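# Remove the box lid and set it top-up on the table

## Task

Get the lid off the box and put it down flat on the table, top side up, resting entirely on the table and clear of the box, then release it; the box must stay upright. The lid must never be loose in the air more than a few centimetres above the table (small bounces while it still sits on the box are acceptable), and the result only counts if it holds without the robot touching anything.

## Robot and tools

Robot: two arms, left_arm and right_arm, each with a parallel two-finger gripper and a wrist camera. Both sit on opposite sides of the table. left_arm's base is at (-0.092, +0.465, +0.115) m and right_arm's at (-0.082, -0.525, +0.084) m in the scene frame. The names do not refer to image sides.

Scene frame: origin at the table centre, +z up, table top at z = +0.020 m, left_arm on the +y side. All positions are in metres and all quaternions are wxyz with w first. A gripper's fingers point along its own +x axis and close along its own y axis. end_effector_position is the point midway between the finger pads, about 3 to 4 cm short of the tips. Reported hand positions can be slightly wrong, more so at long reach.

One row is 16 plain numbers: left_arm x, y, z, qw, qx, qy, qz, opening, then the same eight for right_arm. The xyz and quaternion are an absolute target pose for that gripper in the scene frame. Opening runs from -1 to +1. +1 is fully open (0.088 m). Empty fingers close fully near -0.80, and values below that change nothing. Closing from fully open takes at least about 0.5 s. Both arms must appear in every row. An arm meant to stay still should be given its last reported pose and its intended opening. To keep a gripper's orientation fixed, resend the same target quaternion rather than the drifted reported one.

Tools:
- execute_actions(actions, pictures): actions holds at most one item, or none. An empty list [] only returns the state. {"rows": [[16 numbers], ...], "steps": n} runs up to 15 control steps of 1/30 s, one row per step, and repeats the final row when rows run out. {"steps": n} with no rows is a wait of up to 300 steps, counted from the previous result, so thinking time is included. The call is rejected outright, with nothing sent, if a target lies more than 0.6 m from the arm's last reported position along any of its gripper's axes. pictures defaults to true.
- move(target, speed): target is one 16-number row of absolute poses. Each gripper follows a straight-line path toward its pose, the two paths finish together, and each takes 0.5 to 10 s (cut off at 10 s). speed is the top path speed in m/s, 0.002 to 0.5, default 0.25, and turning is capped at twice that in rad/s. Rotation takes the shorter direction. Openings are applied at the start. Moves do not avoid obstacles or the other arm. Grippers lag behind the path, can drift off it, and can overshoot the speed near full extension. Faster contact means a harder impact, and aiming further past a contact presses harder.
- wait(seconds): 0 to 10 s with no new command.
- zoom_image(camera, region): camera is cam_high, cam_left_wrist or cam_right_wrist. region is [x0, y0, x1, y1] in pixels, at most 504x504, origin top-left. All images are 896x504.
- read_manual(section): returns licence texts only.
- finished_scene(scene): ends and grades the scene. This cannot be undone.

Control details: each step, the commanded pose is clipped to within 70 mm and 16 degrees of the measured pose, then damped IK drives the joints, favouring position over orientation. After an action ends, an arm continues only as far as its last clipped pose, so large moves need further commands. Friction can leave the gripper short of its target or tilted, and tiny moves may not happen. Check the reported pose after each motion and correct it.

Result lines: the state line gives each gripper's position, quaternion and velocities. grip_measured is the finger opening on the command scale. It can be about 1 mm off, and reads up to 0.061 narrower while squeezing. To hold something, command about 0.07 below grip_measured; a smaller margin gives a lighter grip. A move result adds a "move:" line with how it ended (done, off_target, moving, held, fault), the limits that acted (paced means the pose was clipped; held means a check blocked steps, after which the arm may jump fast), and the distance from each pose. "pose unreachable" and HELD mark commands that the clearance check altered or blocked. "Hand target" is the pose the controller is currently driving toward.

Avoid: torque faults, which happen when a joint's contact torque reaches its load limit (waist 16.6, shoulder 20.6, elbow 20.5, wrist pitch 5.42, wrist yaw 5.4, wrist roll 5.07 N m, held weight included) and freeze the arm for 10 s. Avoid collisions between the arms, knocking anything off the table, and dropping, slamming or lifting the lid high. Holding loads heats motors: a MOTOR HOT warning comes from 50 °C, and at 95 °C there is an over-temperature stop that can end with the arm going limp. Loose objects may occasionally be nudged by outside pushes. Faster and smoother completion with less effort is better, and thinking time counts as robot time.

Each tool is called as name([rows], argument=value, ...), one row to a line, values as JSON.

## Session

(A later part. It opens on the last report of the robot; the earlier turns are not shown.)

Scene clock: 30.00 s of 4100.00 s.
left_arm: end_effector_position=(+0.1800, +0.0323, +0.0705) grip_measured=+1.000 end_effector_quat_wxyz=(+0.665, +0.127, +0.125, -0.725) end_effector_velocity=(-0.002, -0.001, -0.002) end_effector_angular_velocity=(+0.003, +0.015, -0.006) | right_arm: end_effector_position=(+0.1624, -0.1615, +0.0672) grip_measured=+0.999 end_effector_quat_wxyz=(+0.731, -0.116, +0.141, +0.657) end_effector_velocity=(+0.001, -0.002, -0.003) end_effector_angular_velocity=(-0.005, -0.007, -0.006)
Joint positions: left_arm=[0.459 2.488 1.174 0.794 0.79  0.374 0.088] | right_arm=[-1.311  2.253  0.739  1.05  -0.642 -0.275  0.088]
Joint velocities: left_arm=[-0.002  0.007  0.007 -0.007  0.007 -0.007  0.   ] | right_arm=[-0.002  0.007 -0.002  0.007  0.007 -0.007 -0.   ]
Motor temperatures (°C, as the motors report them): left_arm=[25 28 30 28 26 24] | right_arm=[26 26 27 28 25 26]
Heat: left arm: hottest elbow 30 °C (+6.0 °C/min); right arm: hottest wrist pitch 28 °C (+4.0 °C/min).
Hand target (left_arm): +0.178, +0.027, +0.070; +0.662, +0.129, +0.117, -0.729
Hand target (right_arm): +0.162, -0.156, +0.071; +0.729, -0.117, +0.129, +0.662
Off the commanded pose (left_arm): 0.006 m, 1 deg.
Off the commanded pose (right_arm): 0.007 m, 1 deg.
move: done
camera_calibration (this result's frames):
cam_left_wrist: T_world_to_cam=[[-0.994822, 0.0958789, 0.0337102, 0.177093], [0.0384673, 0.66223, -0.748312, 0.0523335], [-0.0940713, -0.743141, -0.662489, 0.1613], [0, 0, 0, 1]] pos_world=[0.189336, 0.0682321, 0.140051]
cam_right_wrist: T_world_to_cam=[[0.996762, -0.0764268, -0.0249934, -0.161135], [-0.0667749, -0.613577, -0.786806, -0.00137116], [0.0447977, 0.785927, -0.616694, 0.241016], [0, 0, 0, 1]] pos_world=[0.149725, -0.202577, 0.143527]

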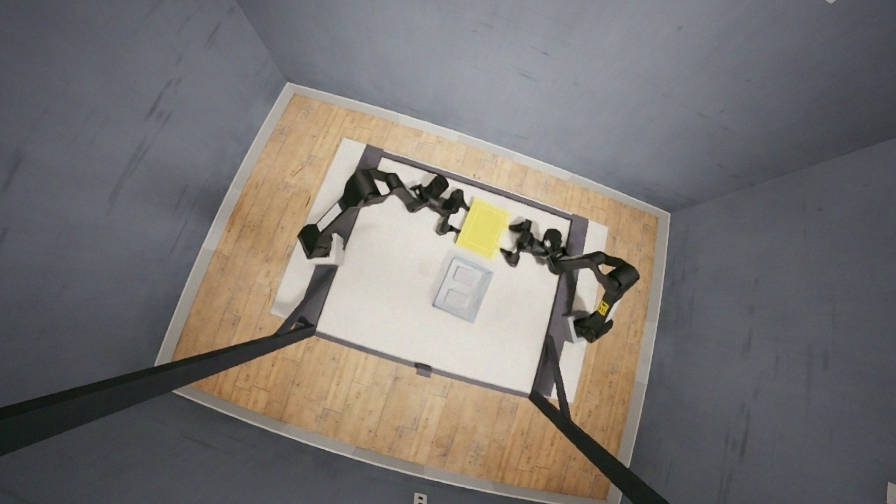

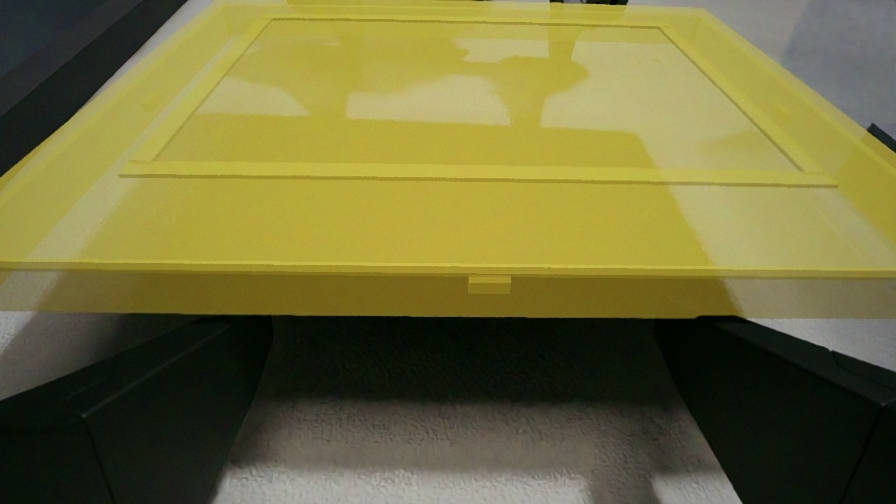

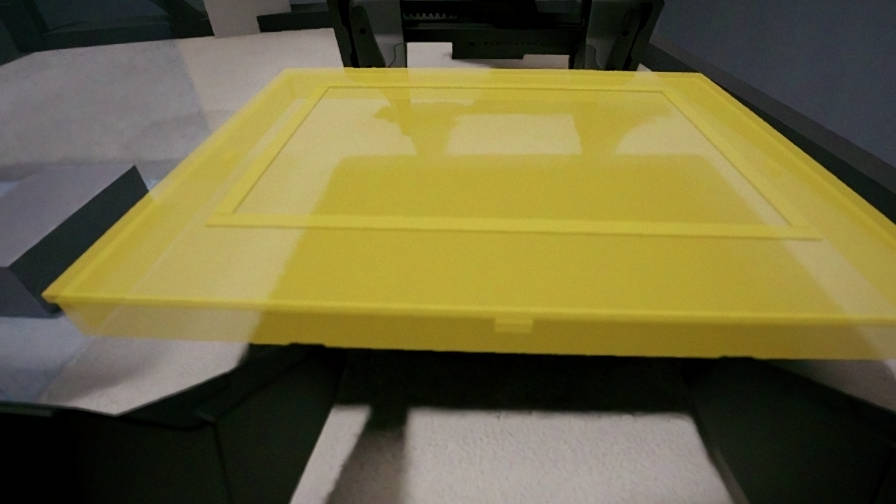

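move(target=[0.179,0.028,0.043,0.662,0.129,0.117,-0.729,1,0.163,-0.157,0.043,0.729,-0.117,0.129,0.662,1], speed=0.02)

move(target=[0.183,0.07,0.043,0.662,0.129,0.117,-0.729,1,0.159,-0.2,0.043,0.729,-0.117,0.129,0.662,1], speed=0.02)

Scene clock: 32.23 s of 4100.00 s.
left_arm: end_effector_position=(+0.1805, +0.0315, +0.0488) grip_measured=+1.000 end_effector_quat_wxyz=(+0.664, +0.129, +0.115, -0.728) end_effector_velocity=(+0.004, +0.000, -0.006) end_effector_angular_velocity=(+0.015, -0.004, +0.032) | right_arm: end_effector_position=(+0.1629, -0.1616, +0.0450) grip_measured=+0.999 end_effector_quat_wxyz=(+0.731, -0.117, +0.132, +0.659) end_effector_velocity=(-0.003, -0.000, -0.001) end_effector_angular_velocity=(+0.010, -0.019, +0.025)
Joint positions: left_arm=[0.46  2.57  1.202 0.86  0.797 0.382 0.088] | right_arm=[-1.314  2.361  0.759  1.152 -0.649 -0.281  0.088]
Joint velocities: left_arm=[-0.002  0.012  0.002  0.007 -0.037 -0.007  0.   ] | right_arm=[-0.002  0.012 -0.002  0.022 -0.022 -0.022  0.   ]
Motor temperatures (°C, as the motors report them): left_arm=[25 28 30 28 26 24] | right_arm=[26 26 27 28 25 26]
Heat: left arm: hottest elbow 30 °C (+5.6 °C/min); right arm: hottest wrist pitch 28 °C (+3.7 °C/min).
Hand target (left_arm): +0.179, +0.028, +0.043; +0.662, +0.129, +0.117, -0.729
Hand target (right_arm): +0.163, -0.157, +0.043; +0.729, -0.117, +0.129, +0.662
Off the commanded pose (left_arm): 0.007 m, 0 deg.
Off the commanded pose (right_arm): 0.005 m, 0 deg.
move: done
camera_calibration (this result's frames):
cam_left_wrist: T_world_to_cam=[[-0.994427, 0.103752, 0.0187264, 0.178807], [0.0538823, 0.65282, -0.755595, 0.0344188], [-0.0906197, -0.750375, -0.654772, 0.145644], [0, 0, 0, 1]] pos_world=[0.189154, 0.0682668, 0.118022]
cam_right_wrist: T_world_to_cam=[[0.997424, -0.0706272, -0.0125442, -0.161962], [-0.0528316, -0.605001, -0.79447, -0.0193226], [0.048522, 0.793086, -0.607174, 0.227548], [0, 0, 0, 1]] pos_world=[0.149483, -0.203595, 0.120779]

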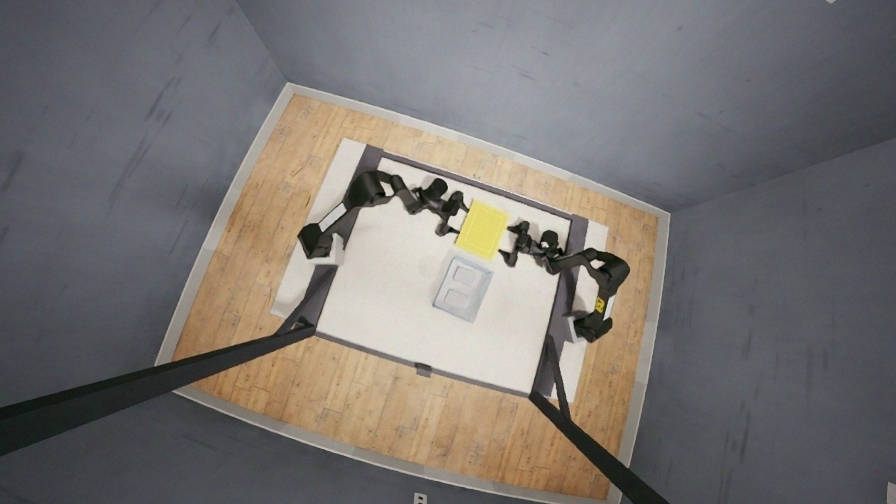

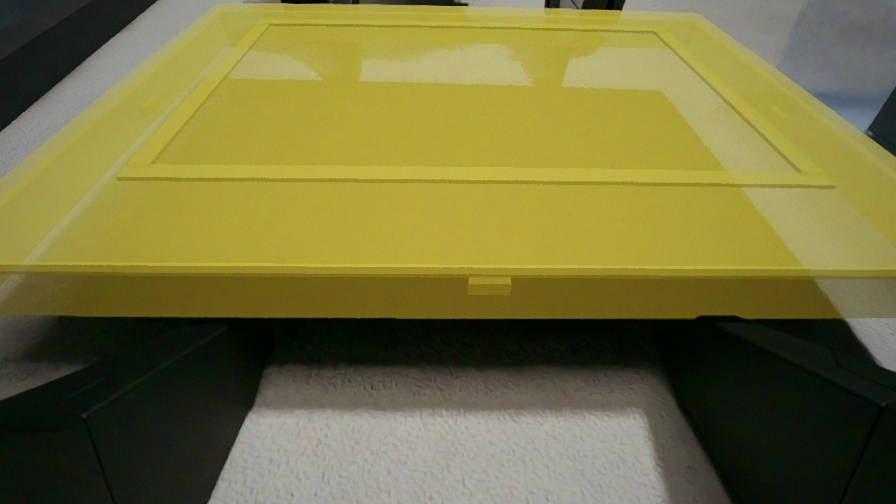

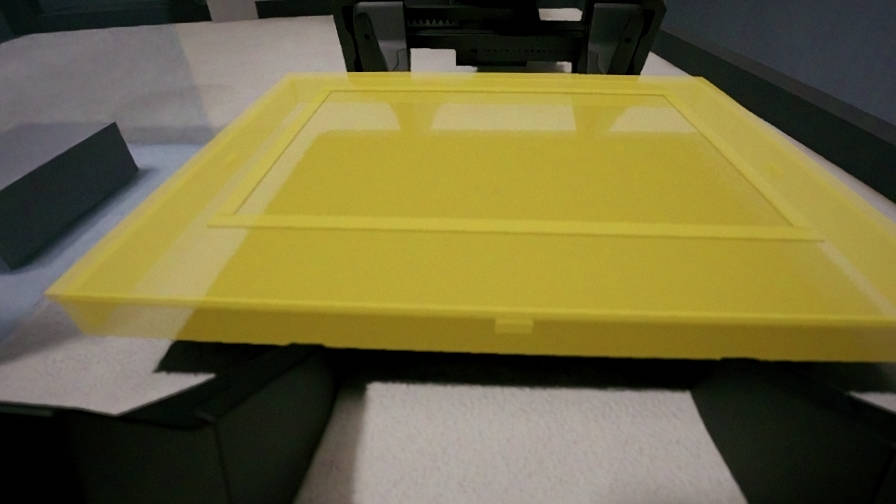

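Scene clock: 34.43 s of 4100.00 s.
left_arm: end_effector_position=(+0.1835, +0.0646, +0.0462) grip_measured=+1.000 end_effector_quat_wxyz=(+0.661, +0.130, +0.109, -0.731) end_effector_velocity=(+0.002, +0.004, -0.002) end_effector_angular_velocity=(+0.018, +0.021, +0.016) | right_arm: end_effector_position=(+0.1589, -0.1969, +0.0433) grip_measured=+0.999 end_effector_quat_wxyz=(+0.728, -0.117, +0.127, +0.663) end_effector_velocity=(-0.000, -0.005, -0.002) end_effector_angular_velocity=(-0.010, -0.005, +0.002)
Joint positions: left_arm=[0.527 2.547 1.112 0.894 0.865 0.441 0.088] | right_arm=[-1.394  2.349  0.654  1.221 -0.73  -0.333  0.088]
Joint velocities: left_arm=[ 0.007 -0.007 -0.007 -0.022 -0.007 -0.007  0.   ] | right_arm=[-0.012 -0.002 -0.012 -0.007 -0.007 -0.022  0.   ]
Motor temperatures (°C, as the motors report them): left_arm=[25 29 30 28 26 24] | right_arm=[26 26 27 28 25 26]
Heat: left arm: hottest elbow 30 °C (+5.2 °C/min); right arm: hottest wrist pitch 28 °C (+3.5 °C/min).
Hand target (left_arm): +0.183, +0.070, +0.043; +0.662, +0.129, +0.117, -0.729
Hand target (right_arm): +0.159, -0.200, +0.044; +0.729, -0.117, +0.129, +0.662
Off the commanded pose (left_arm): 0.006 m, 1 deg.
Off the commanded pose (right_arm): 0.003 m, 0 deg.
move: done
camera_calibration (this result's frames):
cam_left_wrist: T_world_to_cam=[[-0.993299, 0.115058, 0.0109115, 0.177856], [0.0665837, 0.646866, -0.759692, 0.00892846], [-0.0944668, -0.753874, -0.650192, 0.169724], [0, 0, 0, 1]] pos_world=[0.192103, 0.101711, 0.115195]
cam_right_wrist: T_world_to_cam=[[0.998142, -0.0606101, -0.0062192, -0.158832], [-0.0414186, -0.600124, -0.798834, -0.0429306], [0.0446851, 0.797607, -0.60152, 0.255848], [0, 0, 0, 1]] pos_world=[0.145326, -0.239457, 0.118615]

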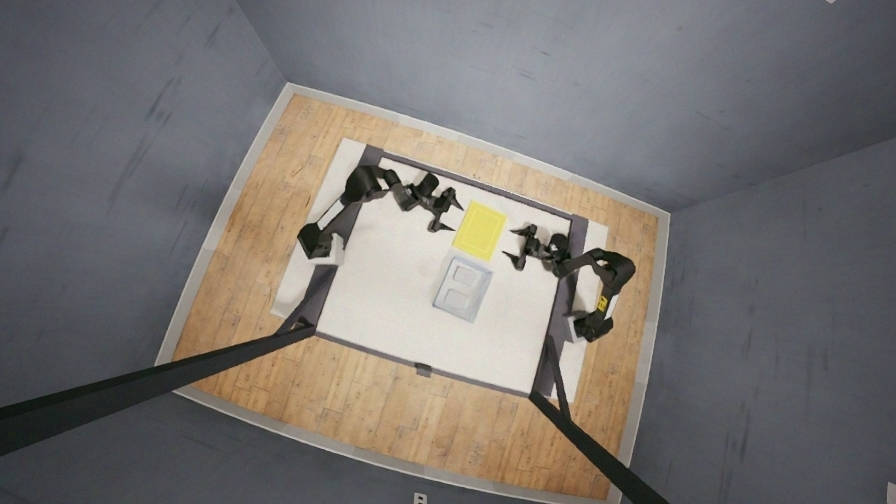

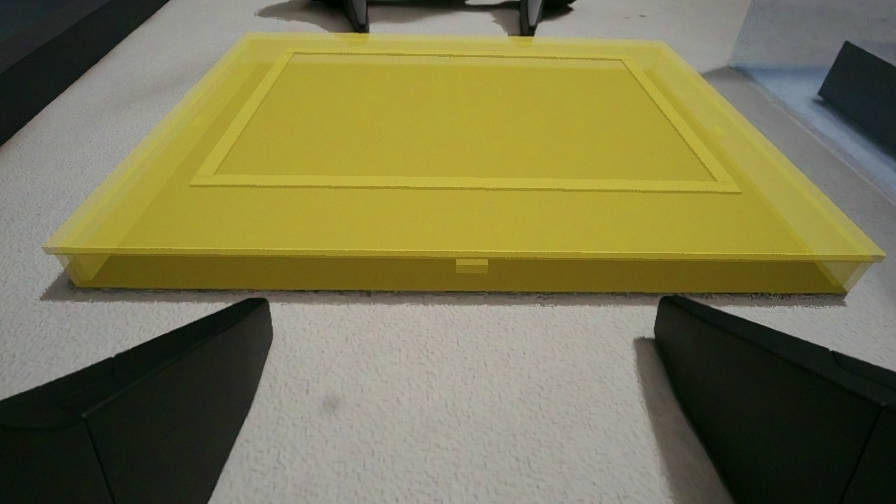

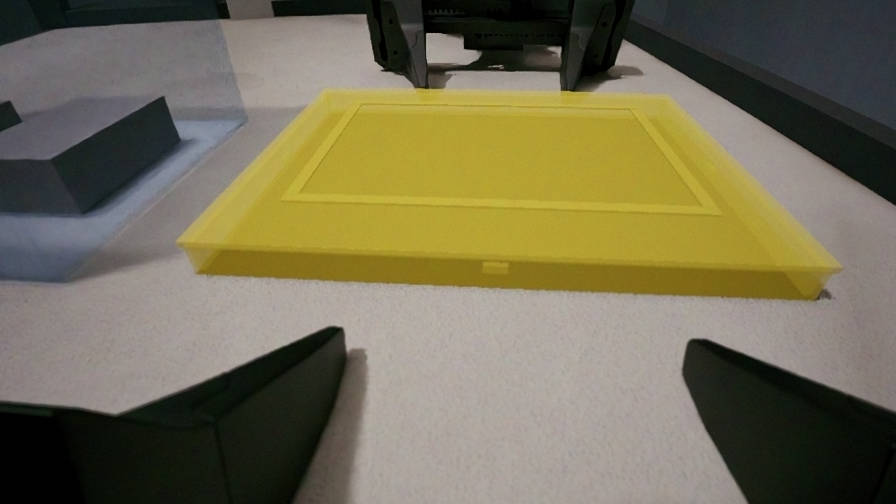

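finished_scene(scene=1)

The scene is finished: the task was done.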